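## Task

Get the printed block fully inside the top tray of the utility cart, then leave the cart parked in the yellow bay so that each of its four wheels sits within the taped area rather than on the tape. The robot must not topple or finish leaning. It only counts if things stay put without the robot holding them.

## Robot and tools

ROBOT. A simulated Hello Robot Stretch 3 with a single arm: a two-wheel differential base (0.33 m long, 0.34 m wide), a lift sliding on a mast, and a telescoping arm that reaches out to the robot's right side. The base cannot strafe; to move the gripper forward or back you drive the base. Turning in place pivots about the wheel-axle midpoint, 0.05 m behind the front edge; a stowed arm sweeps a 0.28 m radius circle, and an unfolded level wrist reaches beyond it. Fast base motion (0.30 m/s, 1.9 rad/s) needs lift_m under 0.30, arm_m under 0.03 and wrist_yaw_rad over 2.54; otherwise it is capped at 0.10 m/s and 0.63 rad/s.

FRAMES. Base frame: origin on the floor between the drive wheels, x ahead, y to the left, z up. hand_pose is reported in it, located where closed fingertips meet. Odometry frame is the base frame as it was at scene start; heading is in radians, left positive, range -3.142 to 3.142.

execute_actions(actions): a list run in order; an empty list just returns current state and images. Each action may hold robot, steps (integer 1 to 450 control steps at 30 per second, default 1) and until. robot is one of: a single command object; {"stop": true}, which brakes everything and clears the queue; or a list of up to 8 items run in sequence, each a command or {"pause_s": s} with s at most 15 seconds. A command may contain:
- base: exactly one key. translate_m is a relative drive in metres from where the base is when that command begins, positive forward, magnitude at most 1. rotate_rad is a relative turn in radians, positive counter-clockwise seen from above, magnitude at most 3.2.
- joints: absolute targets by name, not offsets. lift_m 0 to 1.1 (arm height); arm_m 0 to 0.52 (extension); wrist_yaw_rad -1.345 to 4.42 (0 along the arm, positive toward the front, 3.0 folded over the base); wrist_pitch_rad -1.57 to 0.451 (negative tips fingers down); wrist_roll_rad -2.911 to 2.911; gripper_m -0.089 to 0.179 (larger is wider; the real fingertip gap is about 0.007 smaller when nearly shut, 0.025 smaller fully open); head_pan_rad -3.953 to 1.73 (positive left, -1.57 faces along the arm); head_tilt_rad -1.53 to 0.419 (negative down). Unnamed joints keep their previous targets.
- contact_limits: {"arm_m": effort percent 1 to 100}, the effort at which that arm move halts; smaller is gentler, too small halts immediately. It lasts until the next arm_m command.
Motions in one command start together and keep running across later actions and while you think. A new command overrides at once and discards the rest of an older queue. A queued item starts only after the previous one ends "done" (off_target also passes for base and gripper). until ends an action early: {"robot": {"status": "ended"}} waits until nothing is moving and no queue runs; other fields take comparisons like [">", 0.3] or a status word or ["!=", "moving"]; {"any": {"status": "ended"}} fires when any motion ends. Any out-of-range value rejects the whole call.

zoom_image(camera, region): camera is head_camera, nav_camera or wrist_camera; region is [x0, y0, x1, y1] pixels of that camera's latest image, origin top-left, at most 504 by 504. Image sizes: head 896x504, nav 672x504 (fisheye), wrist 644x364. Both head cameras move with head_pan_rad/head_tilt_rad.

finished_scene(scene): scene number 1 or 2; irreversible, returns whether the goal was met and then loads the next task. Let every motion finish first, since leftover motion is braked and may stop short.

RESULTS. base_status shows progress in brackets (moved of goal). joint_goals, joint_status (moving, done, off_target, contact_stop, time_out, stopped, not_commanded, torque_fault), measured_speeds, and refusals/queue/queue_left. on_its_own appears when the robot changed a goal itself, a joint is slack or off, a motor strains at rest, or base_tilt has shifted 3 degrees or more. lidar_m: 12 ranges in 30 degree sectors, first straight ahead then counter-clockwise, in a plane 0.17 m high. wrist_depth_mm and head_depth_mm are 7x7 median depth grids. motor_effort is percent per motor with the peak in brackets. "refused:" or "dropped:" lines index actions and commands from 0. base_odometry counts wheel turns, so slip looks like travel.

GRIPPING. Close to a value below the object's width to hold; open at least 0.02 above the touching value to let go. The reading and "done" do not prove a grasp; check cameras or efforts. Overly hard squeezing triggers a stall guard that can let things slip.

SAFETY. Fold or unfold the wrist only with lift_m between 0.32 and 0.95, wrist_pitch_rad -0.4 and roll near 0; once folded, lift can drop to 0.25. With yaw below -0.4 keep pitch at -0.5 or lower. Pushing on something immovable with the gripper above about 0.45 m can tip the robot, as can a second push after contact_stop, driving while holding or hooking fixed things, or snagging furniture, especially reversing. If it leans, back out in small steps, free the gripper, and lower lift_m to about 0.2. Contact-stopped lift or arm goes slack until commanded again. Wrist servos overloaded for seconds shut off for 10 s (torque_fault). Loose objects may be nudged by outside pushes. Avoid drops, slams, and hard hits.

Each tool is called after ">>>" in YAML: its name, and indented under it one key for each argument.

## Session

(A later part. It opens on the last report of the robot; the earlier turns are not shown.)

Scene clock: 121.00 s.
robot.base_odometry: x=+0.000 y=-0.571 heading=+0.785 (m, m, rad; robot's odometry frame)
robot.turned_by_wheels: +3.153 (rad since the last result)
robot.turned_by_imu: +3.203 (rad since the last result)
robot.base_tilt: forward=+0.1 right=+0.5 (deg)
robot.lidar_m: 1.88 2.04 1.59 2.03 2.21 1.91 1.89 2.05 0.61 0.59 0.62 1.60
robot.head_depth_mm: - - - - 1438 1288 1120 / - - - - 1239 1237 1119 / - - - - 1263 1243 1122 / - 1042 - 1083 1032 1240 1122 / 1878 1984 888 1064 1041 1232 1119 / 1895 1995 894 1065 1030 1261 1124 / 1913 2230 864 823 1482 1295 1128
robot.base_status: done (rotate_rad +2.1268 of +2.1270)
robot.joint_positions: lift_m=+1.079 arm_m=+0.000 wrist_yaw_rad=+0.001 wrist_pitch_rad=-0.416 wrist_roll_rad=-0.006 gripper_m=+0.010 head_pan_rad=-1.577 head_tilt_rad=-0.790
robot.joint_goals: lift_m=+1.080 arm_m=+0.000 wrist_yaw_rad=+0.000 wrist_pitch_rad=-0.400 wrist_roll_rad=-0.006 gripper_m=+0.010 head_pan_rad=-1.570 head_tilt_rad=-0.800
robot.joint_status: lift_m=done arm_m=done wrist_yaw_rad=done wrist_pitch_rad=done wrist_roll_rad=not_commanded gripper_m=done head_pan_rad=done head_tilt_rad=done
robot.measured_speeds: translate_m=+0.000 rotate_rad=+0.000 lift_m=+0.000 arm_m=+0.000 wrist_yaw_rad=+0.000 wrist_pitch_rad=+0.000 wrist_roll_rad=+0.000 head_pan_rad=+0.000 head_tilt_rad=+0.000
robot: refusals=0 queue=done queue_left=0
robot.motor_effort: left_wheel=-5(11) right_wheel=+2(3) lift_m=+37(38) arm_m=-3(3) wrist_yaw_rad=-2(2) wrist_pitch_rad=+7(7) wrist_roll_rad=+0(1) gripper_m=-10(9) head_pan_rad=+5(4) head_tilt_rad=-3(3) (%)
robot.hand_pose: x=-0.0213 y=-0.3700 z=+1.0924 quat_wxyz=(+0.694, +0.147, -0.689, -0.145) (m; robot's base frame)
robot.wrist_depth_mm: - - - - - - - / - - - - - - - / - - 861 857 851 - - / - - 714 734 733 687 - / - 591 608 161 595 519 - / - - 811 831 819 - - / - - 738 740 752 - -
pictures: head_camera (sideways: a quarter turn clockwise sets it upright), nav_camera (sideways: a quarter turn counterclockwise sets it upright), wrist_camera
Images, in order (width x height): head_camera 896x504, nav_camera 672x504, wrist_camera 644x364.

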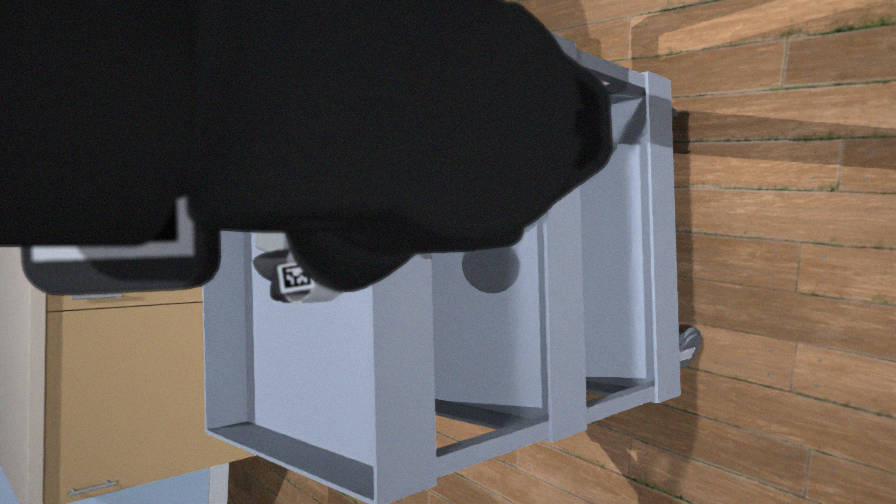

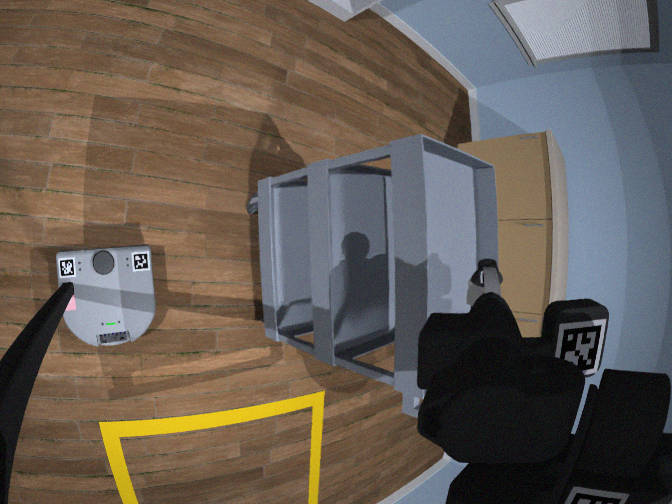

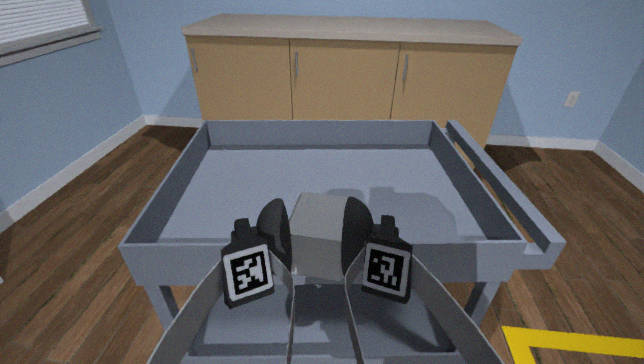

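>>> execute_actions:
  actions:
    - {"robot":[{"base":{"translate_m":0.12},"joints":{"arm_m":0.45}},{"joints":{"lift_m":0.83}},{"joints":{"gripper_m":0.08}},{"joints":{"lift_m":0.9}},{"base":{"translate_m":-0.14},"joints":{"gripper_m":0.0,"arm_m":0.33}},{"joints":{"lift_m":0.83}}],"steps":450,"until":{"robot":{"status":"ended"}}}
    - {"steps":200,"until":{"robot":{"status":"ended"}}}

Scene clock: 149.27 s.
robot.base_odometry: x=-0.014 y=-0.585 heading=+0.785 (m, m, rad; robot's odometry frame)
robot.turned_by_wheels: +0.000 (rad since the last result)
robot.turned_by_imu: -0.001 (rad since the last result)
robot.base_tilt: forward=+0.2 right=+0.6 (deg)
robot.lidar_m: 1.90 2.06 1.59 2.03 2.21 1.89 1.87 2.03 0.62 0.59 0.62 1.62
robot.head_depth_mm: 1791 1923 850 736 - 1258 1101 / 1811 1907 - 1090 1034 1233 1124 / 1829 1941 - 1092 1036 1234 1118 / 1840 1963 962 1096 1038 1231 1115 / 1866 1982 881 1063 1038 1234 1120 / 1873 2013 889 1068 1037 1240 1123 / 1926 2143 860 788 1468 1287 1126
robot.base_status: done (translate_m -0.1400 of -0.1400)
robot.joint_positions: lift_m=+0.831 arm_m=+0.330 wrist_yaw_rad=+0.001 wrist_pitch_rad=-0.416 wrist_roll_rad=-0.006 gripper_m=+0.000 head_pan_rad=-1.577 head_tilt_rad=-0.790
robot.joint_goals: lift_m=+0.830 arm_m=+0.330 wrist_yaw_rad=+0.000 wrist_pitch_rad=-0.400 wrist_roll_rad=-0.006 gripper_m=+0.000 head_pan_rad=-1.570 head_tilt_rad=-0.800
robot.joint_status: lift_m=done arm_m=done wrist_yaw_rad=done wrist_pitch_rad=done wrist_roll_rad=not_commanded gripper_m=done head_pan_rad=done head_tilt_rad=done
robot.measured_speeds: translate_m=+0.000 rotate_rad=+0.000 lift_m=+0.000 arm_m=+0.000 wrist_yaw_rad=+0.000 wrist_pitch_rad=+0.000 wrist_roll_rad=+0.000 head_pan_rad=+0.000 head_tilt_rad=+0.000
robot: refusals=0 queue=done queue_left=0
robot.motor_effort: left_wheel=-4(9) right_wheel=+1(5) lift_m=+11(39) arm_m=-3(4) wrist_yaw_rad=-2(2) wrist_pitch_rad=+7(7) wrist_roll_rad=-1(0) gripper_m=-3(79) head_pan_rad=+4(4) head_tilt_rad=-3(3) (%)
robot.hand_pose: x=-0.0213 y=-0.7000 z=+0.8438 quat_wxyz=(+0.694, +0.147, -0.689, -0.145) (m; robot's base frame)
robot.wrist_depth_mm: - - - - - - - / 398 447 452 451 450 449 370 / 352 378 377 382 379 380 333 / 285 265 290 295 295 294 293 / 232 233 238 - 237 237 239 / 196 197 198 187 198 200 199 / 169 170 171 171 172 172 173
pictures: head_camera (sideways: a quarter turn clockwise sets it upright), nav_camera (sideways: a quarter turn counterclockwise sets it upright), wrist_camera
Images, in order (width x height): head_camera 896x504, nav_camera 672x504, wrist_camera 644x364.

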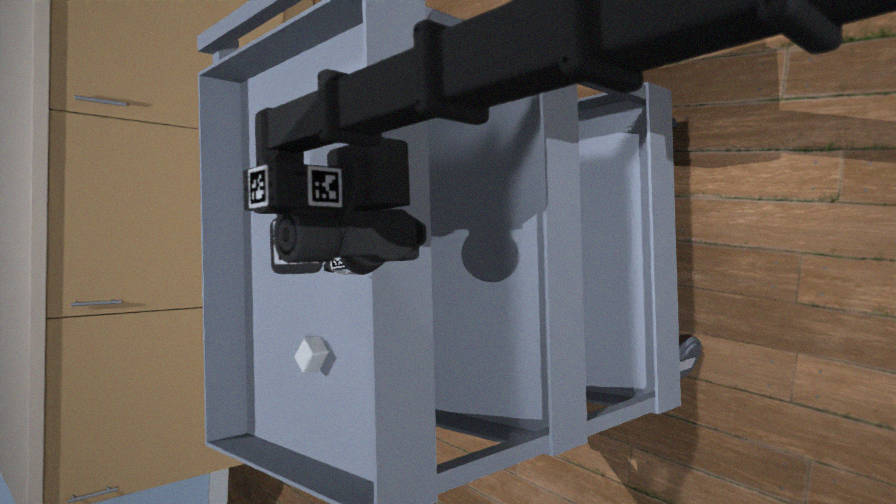

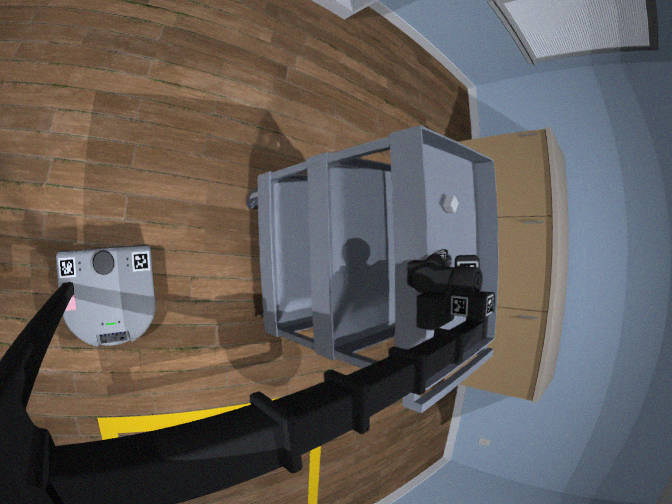

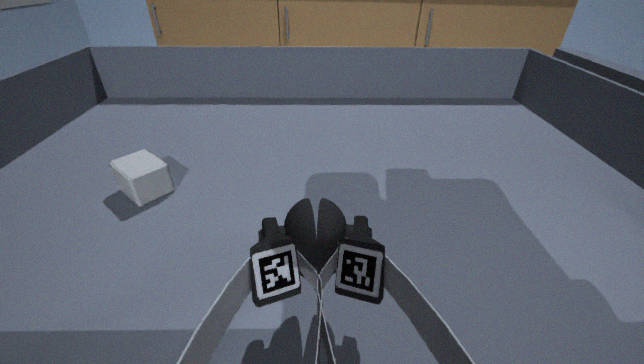

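>>> execute_actions:
  actions:
    - {"robot":[{"joints":{"lift_m":1.0,"arm_m":0.45}},{"joints":{"wrist_pitch_rad":-1.5}}],"steps":450,"until":{"robot":{"status":"ended"}}}

Scene clock: 159.07 s.
robot.base_odometry: x=-0.014 y=-0.585 heading=+0.785 (m, m, rad; robot's odometry frame)
robot.turned_by_wheels: +0.000 (rad since the last result)
robot.turned_by_imu: +0.000 (rad since the last result)
robot.base_tilt: forward=+0.3 right=+0.4 (deg)
robot.lidar_m: 1.89 2.06 1.60 2.03 2.22 1.89 1.87 2.03 0.61 0.59 0.61 1.61
robot.head_depth_mm: - 1015 846 836 1474 1289 1121 / 1841 1917 884 1074 1031 1239 1121 / - 1960 885 1061 1035 1232 1115 / - - 905 1062 1034 1236 1120 / 1854 1982 882 1063 1032 1242 1121 / 1895 1991 886 1065 1041 1242 1121 / 1886 2156 858 784 1481 1296 1124
robot.base_status: done (translate_m -0.1400 of -0.1400)
robot.joint_positions: lift_m=+0.999 arm_m=+0.450 wrist_yaw_rad=+0.001 wrist_pitch_rad=-1.439 wrist_roll_rad=-0.006 gripper_m=+0.000 head_pan_rad=-1.577 head_tilt_rad=-0.790
robot.joint_goals: lift_m=+1.000 arm_m=+0.450 wrist_yaw_rad=+0.000 wrist_pitch_rad=-1.500 wrist_roll_rad=-0.006 gripper_m=+0.000 head_pan_rad=-1.570 head_tilt_rad=-0.800
robot.joint_status: lift_m=done arm_m=done wrist_yaw_rad=done wrist_pitch_rad=off_target wrist_roll_rad=not_commanded gripper_m=done head_pan_rad=done head_tilt_rad=done
robot.measured_speeds: translate_m=+0.000 rotate_rad=+0.000 lift_m=+0.000 arm_m=+0.000 wrist_yaw_rad=+0.000 wrist_pitch_rad=+0.000 wrist_roll_rad=+0.000 head_pan_rad=+0.000 head_tilt_rad=+0.000
robot: refusals=0 queue=dropped queue_left=0
robot.on_its_own: wrist_pitch_rad is at rest, and its effort (-31) is outside its rest range (-20 to +32)
robot.motor_effort: left_wheel=-3(4) right_wheel=+1(1) lift_m=+35(38) arm_m=+1(3) wrist_yaw_rad=-2(1) wrist_pitch_rad=-31(32) wrist_roll_rad=-1(0) gripper_m=-3(3) head_pan_rad=+5(4) head_tilt_rad=-3(3) (%)
robot.hand_pose: x=-0.0216 y=-0.6046 z=+0.8809 quat_wxyz=(+0.534, +0.468, -0.529, -0.465) (m; robot's base frame)
robot.wrist_depth_mm: 232 235 238 239 244 247 249 / 233 238 240 243 245 248 252 / 238 238 242 245 248 249 253 / 237 242 243 247 250 253 256 / 211 213 216 - 223 222 225 / - - - - - - - / - - - - - - -
pictures: head_camera (sideways: a quarter turn clockwise sets it upright), nav_camera (sideways: a quarter turn counterclockwise sets it upright), wrist_camera
Images, in order (width x height): head_camera 896x504, nav_camera 672x504, wrist_camera 644x364.

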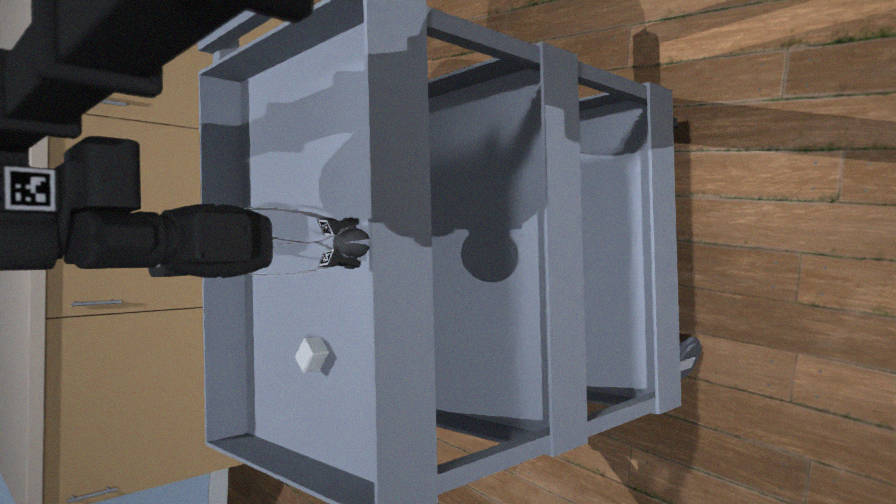

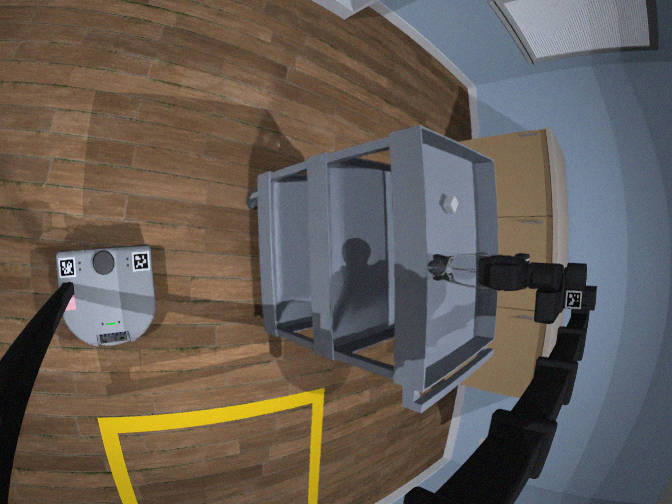

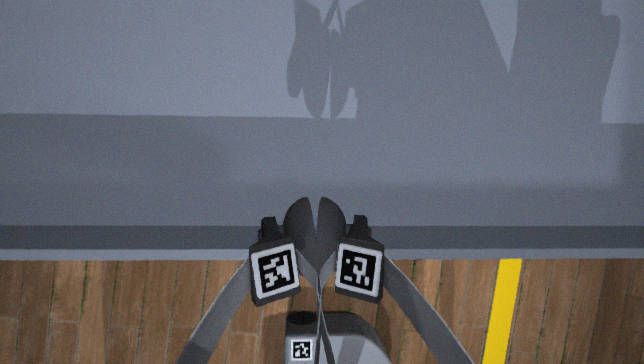

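>>> execute_actions:
  actions:
    - {"robot":[{"joints":{"arm_m":0.51,"wrist_pitch_rad":-1.45}},{"joints":{"lift_m":0.955}},{"joints":{"arm_m":0.18,"head_pan_rad":-2.1,"head_tilt_rad":-1.0}}],"steps":450,"until":{"robot":{"status":"ended"}}}

Scene clock: 172.70 s.
robot.base_odometry: x=-0.014 y=-0.585 heading=+0.785 (m, m, rad; robot's odometry frame)
robot.turned_by_wheels: +0.000 (rad since the last result)
robot.turned_by_imu: -0.001 (rad since the last result)
robot.base_tilt: forward=+0.1 right=+0.5 (deg)
robot.lidar_m: 1.89 2.06 1.60 2.03 2.21 1.89 1.87 0.39 0.32 0.32 0.35 1.62
robot.head_depth_mm: 2406 2203 - - - 1197 1083 / 2688 2295 - - 1325 1204 - / 2671 - - 904 1028 1223 - / 2612 - - 595 879 1185 - / 1933 - 677 582 853 1148 1080 / - - 678 582 840 1080 1087 / - - - 560 807 974 1085
robot.base_status: done (translate_m -0.1400 of -0.1400)
robot.joint_positions: lift_m=+0.956 arm_m=+0.181 wrist_yaw_rad=+0.001 wrist_pitch_rad=-1.423 wrist_roll_rad=-0.006 gripper_m=+0.000 head_pan_rad=-2.093 head_tilt_rad=-0.987
robot.joint_goals: lift_m=+0.955 arm_m=+0.180 wrist_yaw_rad=+0.000 wrist_pitch_rad=-1.450 wrist_roll_rad=-0.006 gripper_m=+0.000 head_pan_rad=-2.100 head_tilt_rad=-1.000
robot.joint_status: lift_m=done arm_m=done wrist_yaw_rad=done wrist_pitch_rad=done wrist_roll_rad=not_commanded gripper_m=done head_pan_rad=done head_tilt_rad=done
robot.measured_speeds: translate_m=+0.000 rotate_rad=+0.000 lift_m=+0.000 arm_m=+0.000 wrist_yaw_rad=+0.000 wrist_pitch_rad=+0.000 wrist_roll_rad=+0.000 head_pan_rad=+0.000 head_tilt_rad=+0.000
robot: refusals=0 queue=done queue_left=0
robot.motor_effort: left_wheel=-2(4) right_wheel=-1(3) lift_m=+14(35) arm_m=-4(9) wrist_yaw_rad=-2(3) wrist_pitch_rad=-14(64) wrist_roll_rad=+0(0) gripper_m=-4(3) head_pan_rad=-5(45) head_tilt_rad=-3(14) (%)
robot.hand_pose: x=-0.0216 y=-0.3394 z=+0.8373 quat_wxyz=(+0.537, +0.463, -0.533, -0.460) (m; robot's base frame)
robot.wrist_depth_mm: 193 196 198 200 203 206 208 / 195 196 200 201 204 207 209 / 195 198 200 204 205 208 210 / 197 200 202 204 206 210 212 / 175 194 200 - 209 210 213 / 955 147 147 136 181 203 212 / 957 - - - - - 159
pictures: head_camera (sideways: a quarter turn clockwise sets it upright), nav_camera (sideways: a quarter turn counterclockwise sets it upright), wrist_camera
Images, in order (width x height): head_camera 896x504, nav_camera 672x504, wrist_camera 644x364.

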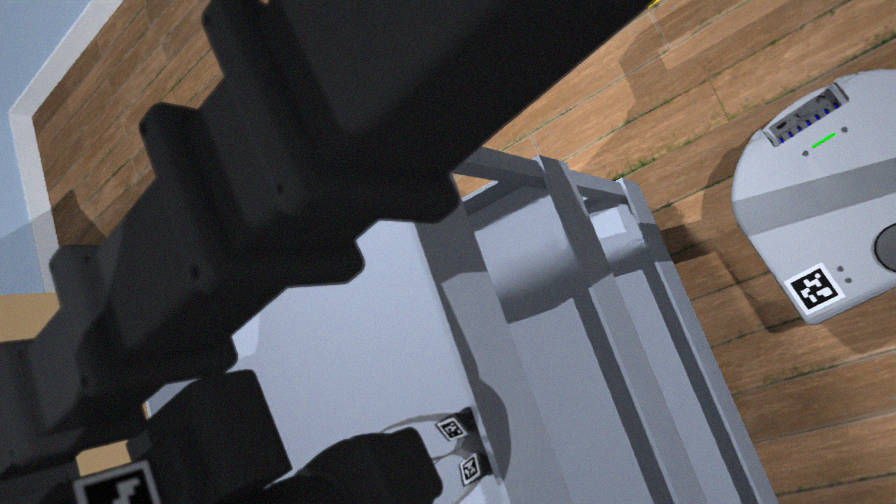

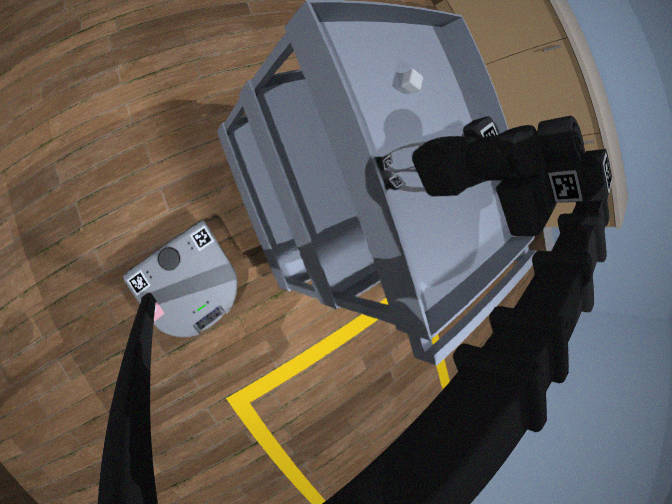

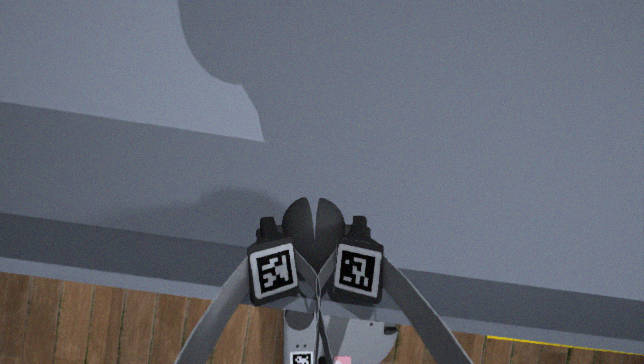

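>>> execute_actions:
  actions:
    - {"robot":[{"joints":{"arm_m":0.33}},{"base":{"translate_m":-0.9}}],"steps":450,"until":{"robot":{"status":"ended"}}}

Scene clock: 191.57 s.
robot.base_odometry: x=-0.650 y=-1.222 heading=+0.785 (m, m, rad; robot's odometry frame)
robot.turned_by_wheels: +0.000 (rad since the last result)
robot.turned_by_imu: -0.002 (rad since the last result)
robot.base_tilt: forward=+0.1 right=+0.4 (deg)
robot.lidar_m: 2.50 2.71 2.08 1.69 1.23 0.98 0.97 1.06 1.62 0.17 0.18 0.27
robot.head_depth_mm: 1288 1396 - - - 1195 1080 / 1505 1619 - - 1329 1207 - / 1758 - - 1485 1348 1215 - / 2190 - 1721 1549 1360 1205 - / 2403 - 1753 1534 458 684 1040 / - 2092 1764 1457 508 476 970 / - 2142 679 581 509 460 713
robot.base_status: done (translate_m -0.9000 of -0.9000)
robot.joint_positions: lift_m=+0.956 arm_m=+0.330 wrist_yaw_rad=+0.001 wrist_pitch_rad=-1.438 wrist_roll_rad=-0.006 gripper_m=+0.000 head_pan_rad=-2.093 head_tilt_rad=-0.988
robot.joint_goals: lift_m=+0.955 arm_m=+0.330 wrist_yaw_rad=+0.000 wrist_pitch_rad=-1.450 wrist_roll_rad=-0.006 gripper_m=+0.000 head_pan_rad=-2.100 head_tilt_rad=-1.000
robot.joint_status: lift_m=done arm_m=done wrist_yaw_rad=done wrist_pitch_rad=done wrist_roll_rad=not_commanded gripper_m=done head_pan_rad=done head_tilt_rad=done
robot.measured_speeds: translate_m=+0.000 rotate_rad=+0.000 lift_m=+0.000 arm_m=+0.000 wrist_yaw_rad=+0.000 wrist_pitch_rad=+0.000 wrist_roll_rad=+0.000 head_pan_rad=+0.000 head_tilt_rad=+0.000
robot: refusals=0 queue=done queue_left=0
robot.motor_effort: left_wheel=+0(14) right_wheel=-3(21) lift_m=+14(14) arm_m=+2(4) wrist_yaw_rad=-1(1) wrist_pitch_rad=-7(14) wrist_roll_rad=+0(0) gripper_m=-4(9) head_pan_rad=-4(5) head_tilt_rad=-3(4) (%)
robot.hand_pose: x=-0.0216 y=-0.4848 z=+0.8371 quat_wxyz=(+0.534, +0.467, -0.530, -0.464) (m; robot's base frame)
robot.wrist_depth_mm: 192 193 196 198 164 134 - / 193 195 197 198 991 136 - / 194 197 200 201 - 136 - / 196 197 199 202 - 137 - / 198 200 201 - - 138 - / 200 202 204 206 - 139 - / 201 204 206 208 - 140 -
pictures: head_camera (sideways: a quarter turn clockwise sets it upright), nav_camera (sideways: a quarter turn counterclockwise sets it upright), wrist_camera
Images, in order (width x height): head_camera 896x504, nav_camera 672x504, wrist_camera 644x364.

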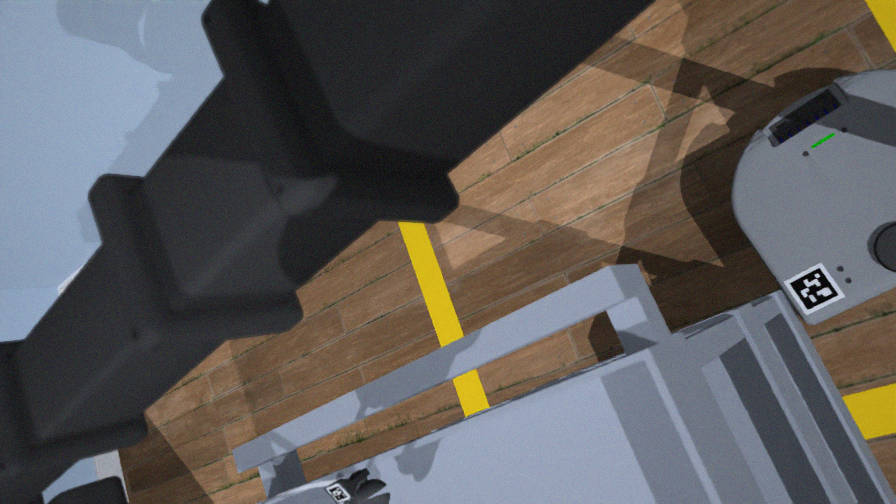

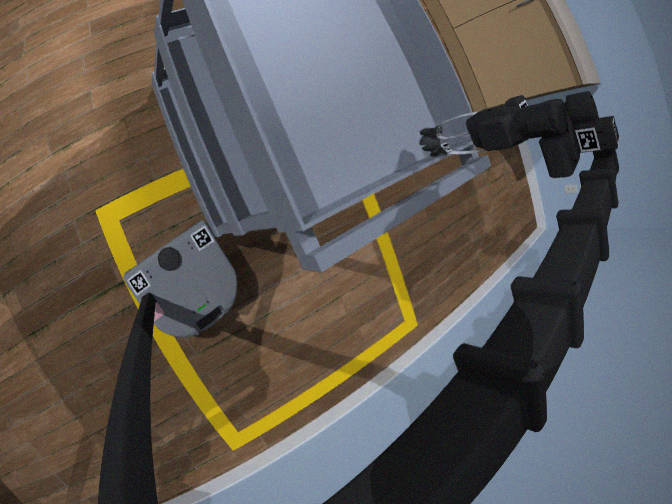

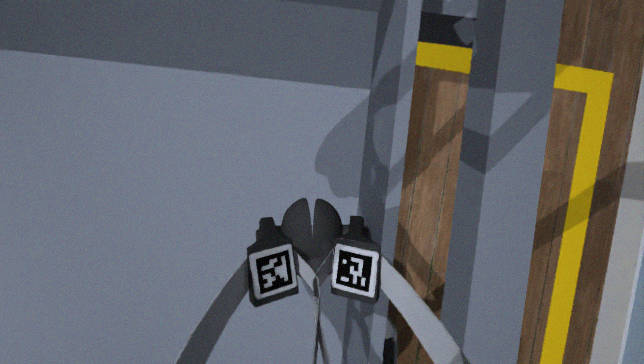

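>>> execute_actions:
  actions:
    - {"robot":[{"joints":{"arm_m":0.43}},{"joints":{"arm_m":0.33}},{"base":{"translate_m":-0.5}},{"joints":{"lift_m":1.08,"head_pan_rad":-1.2,"head_tilt_rad":-1.2}},{"joints":{"arm_m":0.0}}],"steps":450,"until":{"robot":{"status":"ended"}}}

Scene clock: 212.07 s.
robot.base_odometry: x=-1.004 y=-1.575 heading=+0.785 (m, m, rad; robot's odometry frame)
robot.turned_by_wheels: +0.000 (rad since the last result)
robot.turned_by_imu: -0.002 (rad since the last result)
robot.base_tilt: forward=+0.1 right=+0.4 (deg)
robot.lidar_m: 2.99 2.46 1.82 1.20 0.60 0.48 0.48 0.52 0.18 0.17 0.18 0.25
robot.head_depth_mm: 1905 614 - - 1222 1168 1089 / 654 624 571 - 1225 1198 1064 / 662 623 563 513 784 - - / 664 624 563 514 816 1195 - / 672 622 564 520 1117 1170 1088 / 677 623 562 534 1219 1168 1087 / 689 615 564 778 1251 1169 1090
robot.base_status: done (translate_m -0.5000 of -0.5000)
robot.joint_positions: lift_m=+1.079 arm_m=+0.000 wrist_yaw_rad=+0.001 wrist_pitch_rad=-1.447 wrist_roll_rad=-0.006 gripper_m=+0.000 head_pan_rad=-1.207 head_tilt_rad=-1.185
robot.joint_goals: lift_m=+1.080 arm_m=+0.000 wrist_yaw_rad=+0.000 wrist_pitch_rad=-1.450 wrist_roll_rad=-0.006 gripper_m=+0.000 head_pan_rad=-1.200 head_tilt_rad=-1.200
robot.joint_status: lift_m=done arm_m=done wrist_yaw_rad=done wrist_pitch_rad=done wrist_roll_rad=not_commanded gripper_m=done head_pan_rad=done head_tilt_rad=done
robot.measured_speeds: translate_m=+0.000 rotate_rad=+0.000 lift_m=+0.000 arm_m=+0.000 wrist_yaw_rad=+0.000 wrist_pitch_rad=+0.000 wrist_roll_rad=+0.000 head_pan_rad=+0.000 head_tilt_rad=+0.000
robot: refusals=0 queue=done queue_left=0
robot.motor_effort: left_wheel=-4(8) right_wheel=+1(18) lift_m=+36(39) arm_m=-3(3) wrist_yaw_rad=-1(2) wrist_pitch_rad=-2(7) wrist_roll_rad=-1(0) gripper_m=-2(6) head_pan_rad=+4(57) head_tilt_rad=-5(18) (%)
robot.hand_pose: x=-0.0216 y=-0.1530 z=+0.9608 quat_wxyz=(+0.532, +0.470, -0.528, -0.467) (m; robot's base frame)
robot.wrist_depth_mm: 307 310 311 315 - 847 574 / 308 313 317 321 - 837 567 / 308 313 321 322 - 809 540 / 311 316 324 299 - 780 530 / - - - - - 740 521 / - - - - - 713 507 / - - - - - 700 503
pictures: head_camera (sideways: a quarter turn clockwise sets it upright), nav_camera (sideways: a quarter turn counterclockwise sets it upright), wrist_camera
Images, in order (width x height): head_camera 896x504, nav_camera 672x504, wrist_camera 644x364.

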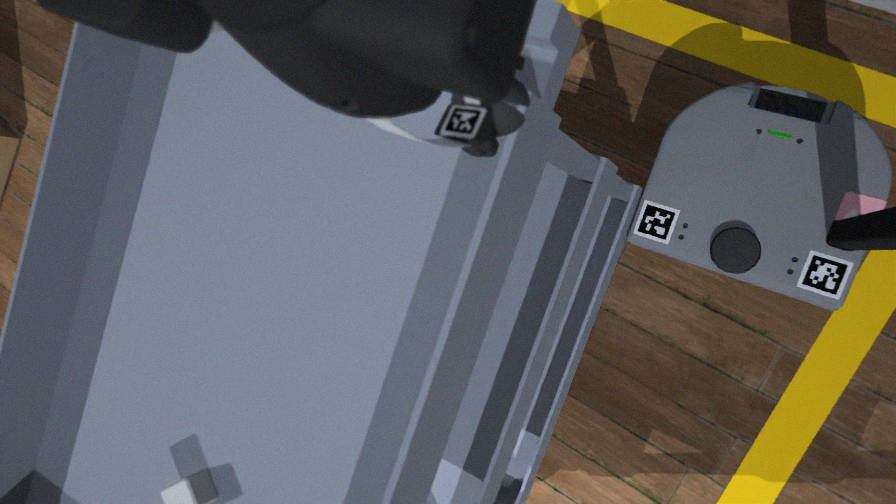

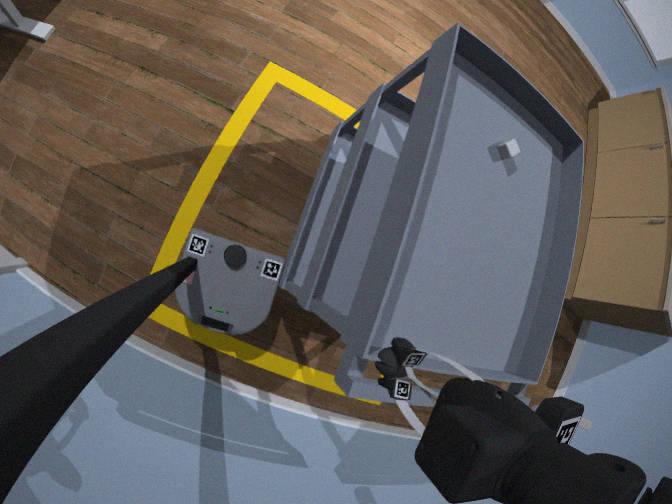

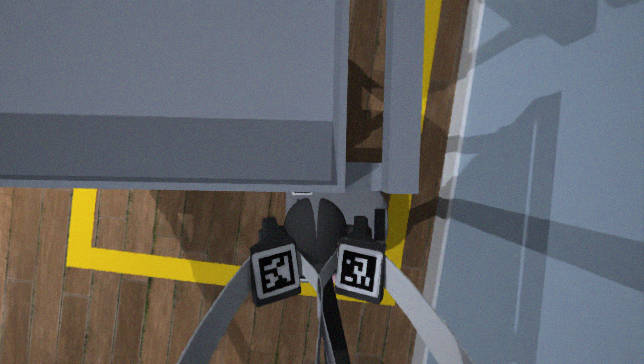

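>>> execute_actions:
  actions:
    - {"robot":[{"base":{"translate_m":0.04},"joints":{"arm_m":0.2}},{"joints":{"lift_m":0.955}},{"base":{"translate_m":-0.15}},{"base":{"translate_m":0.02}},{"joints":{"lift_m":1.08}},{"joints":{"arm_m":0.5,"wrist_yaw_rad":0.0}}],"steps":450,"until":{"robot":{"status":"ended"}}}

Scene clock: 233.03 s.
robot.base_odometry: x=-1.068 y=-1.639 heading=+0.785 (m, m, rad; robot's odometry frame)
robot.turned_by_wheels: +0.000 (rad since the last result)
robot.turned_by_imu: -0.001 (rad since the last result)
robot.base_tilt: forward=+0.2 right=+0.6 (deg)
robot.lidar_m: 3.10 2.53 1.86 0.93 0.49 0.39 0.39 0.42 0.18 0.17 0.18 0.24
robot.head_depth_mm: 1858 623 561 520 1217 1169 1032 / 650 623 563 513 621 1199 1063 / 665 622 564 513 793 - - / 665 623 561 513 813 1188 - / 668 623 563 519 1097 1173 1088 / 675 622 562 526 1228 1171 1089 / 687 615 562 758 1237 1168 1087
robot.base_status: done (translate_m +0.0200 of +0.0200)
robot.joint_positions: lift_m=+1.079 arm_m=+0.500 wrist_yaw_rad=+0.001 wrist_pitch_rad=-1.447 wrist_roll_rad=-0.006 gripper_m=+0.000 head_pan_rad=-1.207 head_tilt_rad=-1.185
robot.joint_goals: lift_m=+1.080 arm_m=+0.500 wrist_yaw_rad=+0.000 wrist_pitch_rad=-1.450 wrist_roll_rad=-0.006 gripper_m=+0.000 head_pan_rad=-1.200 head_tilt_rad=-1.200
robot.joint_status: lift_m=done arm_m=done wrist_yaw_rad=done wrist_pitch_rad=done wrist_roll_rad=not_commanded gripper_m=done head_pan_rad=done head_tilt_rad=done
robot.measured_speeds: translate_m=+0.000 rotate_rad=+0.000 lift_m=+0.000 arm_m=+0.000 wrist_yaw_rad=+0.000 wrist_pitch_rad=+0.000 wrist_roll_rad=+0.000 head_pan_rad=+0.000 head_tilt_rad=+0.000
robot: refusals=0 queue=done queue_left=0
robot.motor_effort: left_wheel=-4(11) right_wheel=+1(19) lift_m=+37(39) arm_m=+4(4) wrist_yaw_rad=-1(4) wrist_pitch_rad=-2(3) wrist_roll_rad=-1(1) gripper_m=-3(10) head_pan_rad=+4(4) head_tilt_rad=-4(5) (%)
robot.hand_pose: x=-0.0216 y=-0.6524 z=+0.9608 quat_wxyz=(+0.532, +0.470, -0.528, -0.467) (m; robot's base frame)
robot.wrist_depth_mm: - - - - - 828 550 / - - - - - 801 537 / - - - - - 769 526 / - - - - - 753 518 / 318 322 321 - 299 713 499 / 317 322 322 329 265 700 486 / 323 323 331 336 897 666 470
pictures: head_camera (sideways: a quarter turn clockwise sets it upright), nav_camera (sideways: a quarter turn counterclockwise sets it upright), wrist_camera
Images, in order (width x height): head_camera 896x504, nav_camera 672x504, wrist_camera 644x364.

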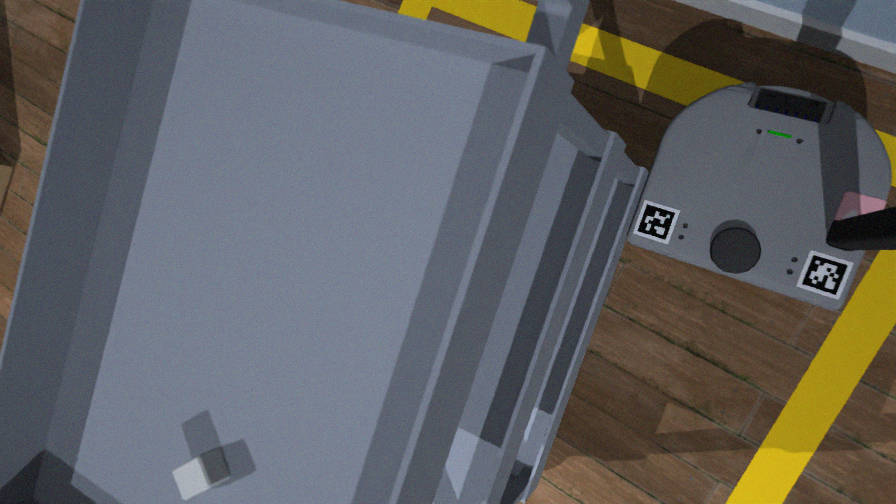

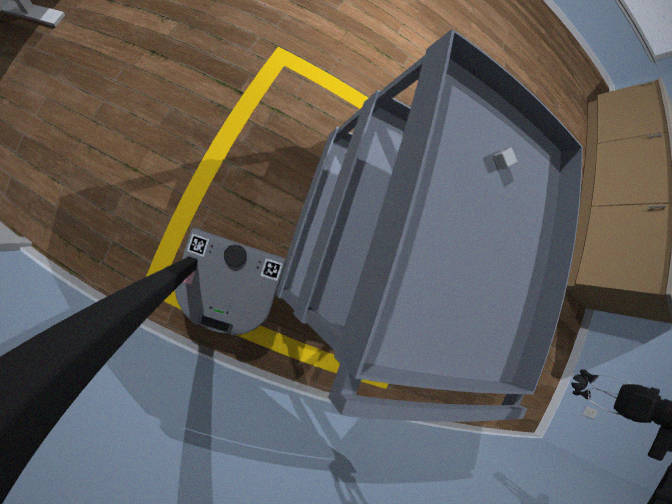

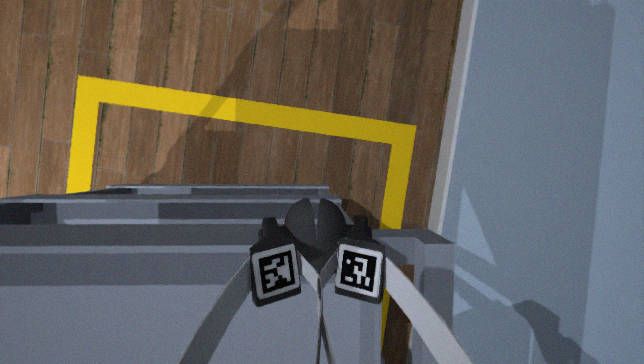

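Inside.

>>> finished_scene:
  scene: 1

The scene is finished: the task was done.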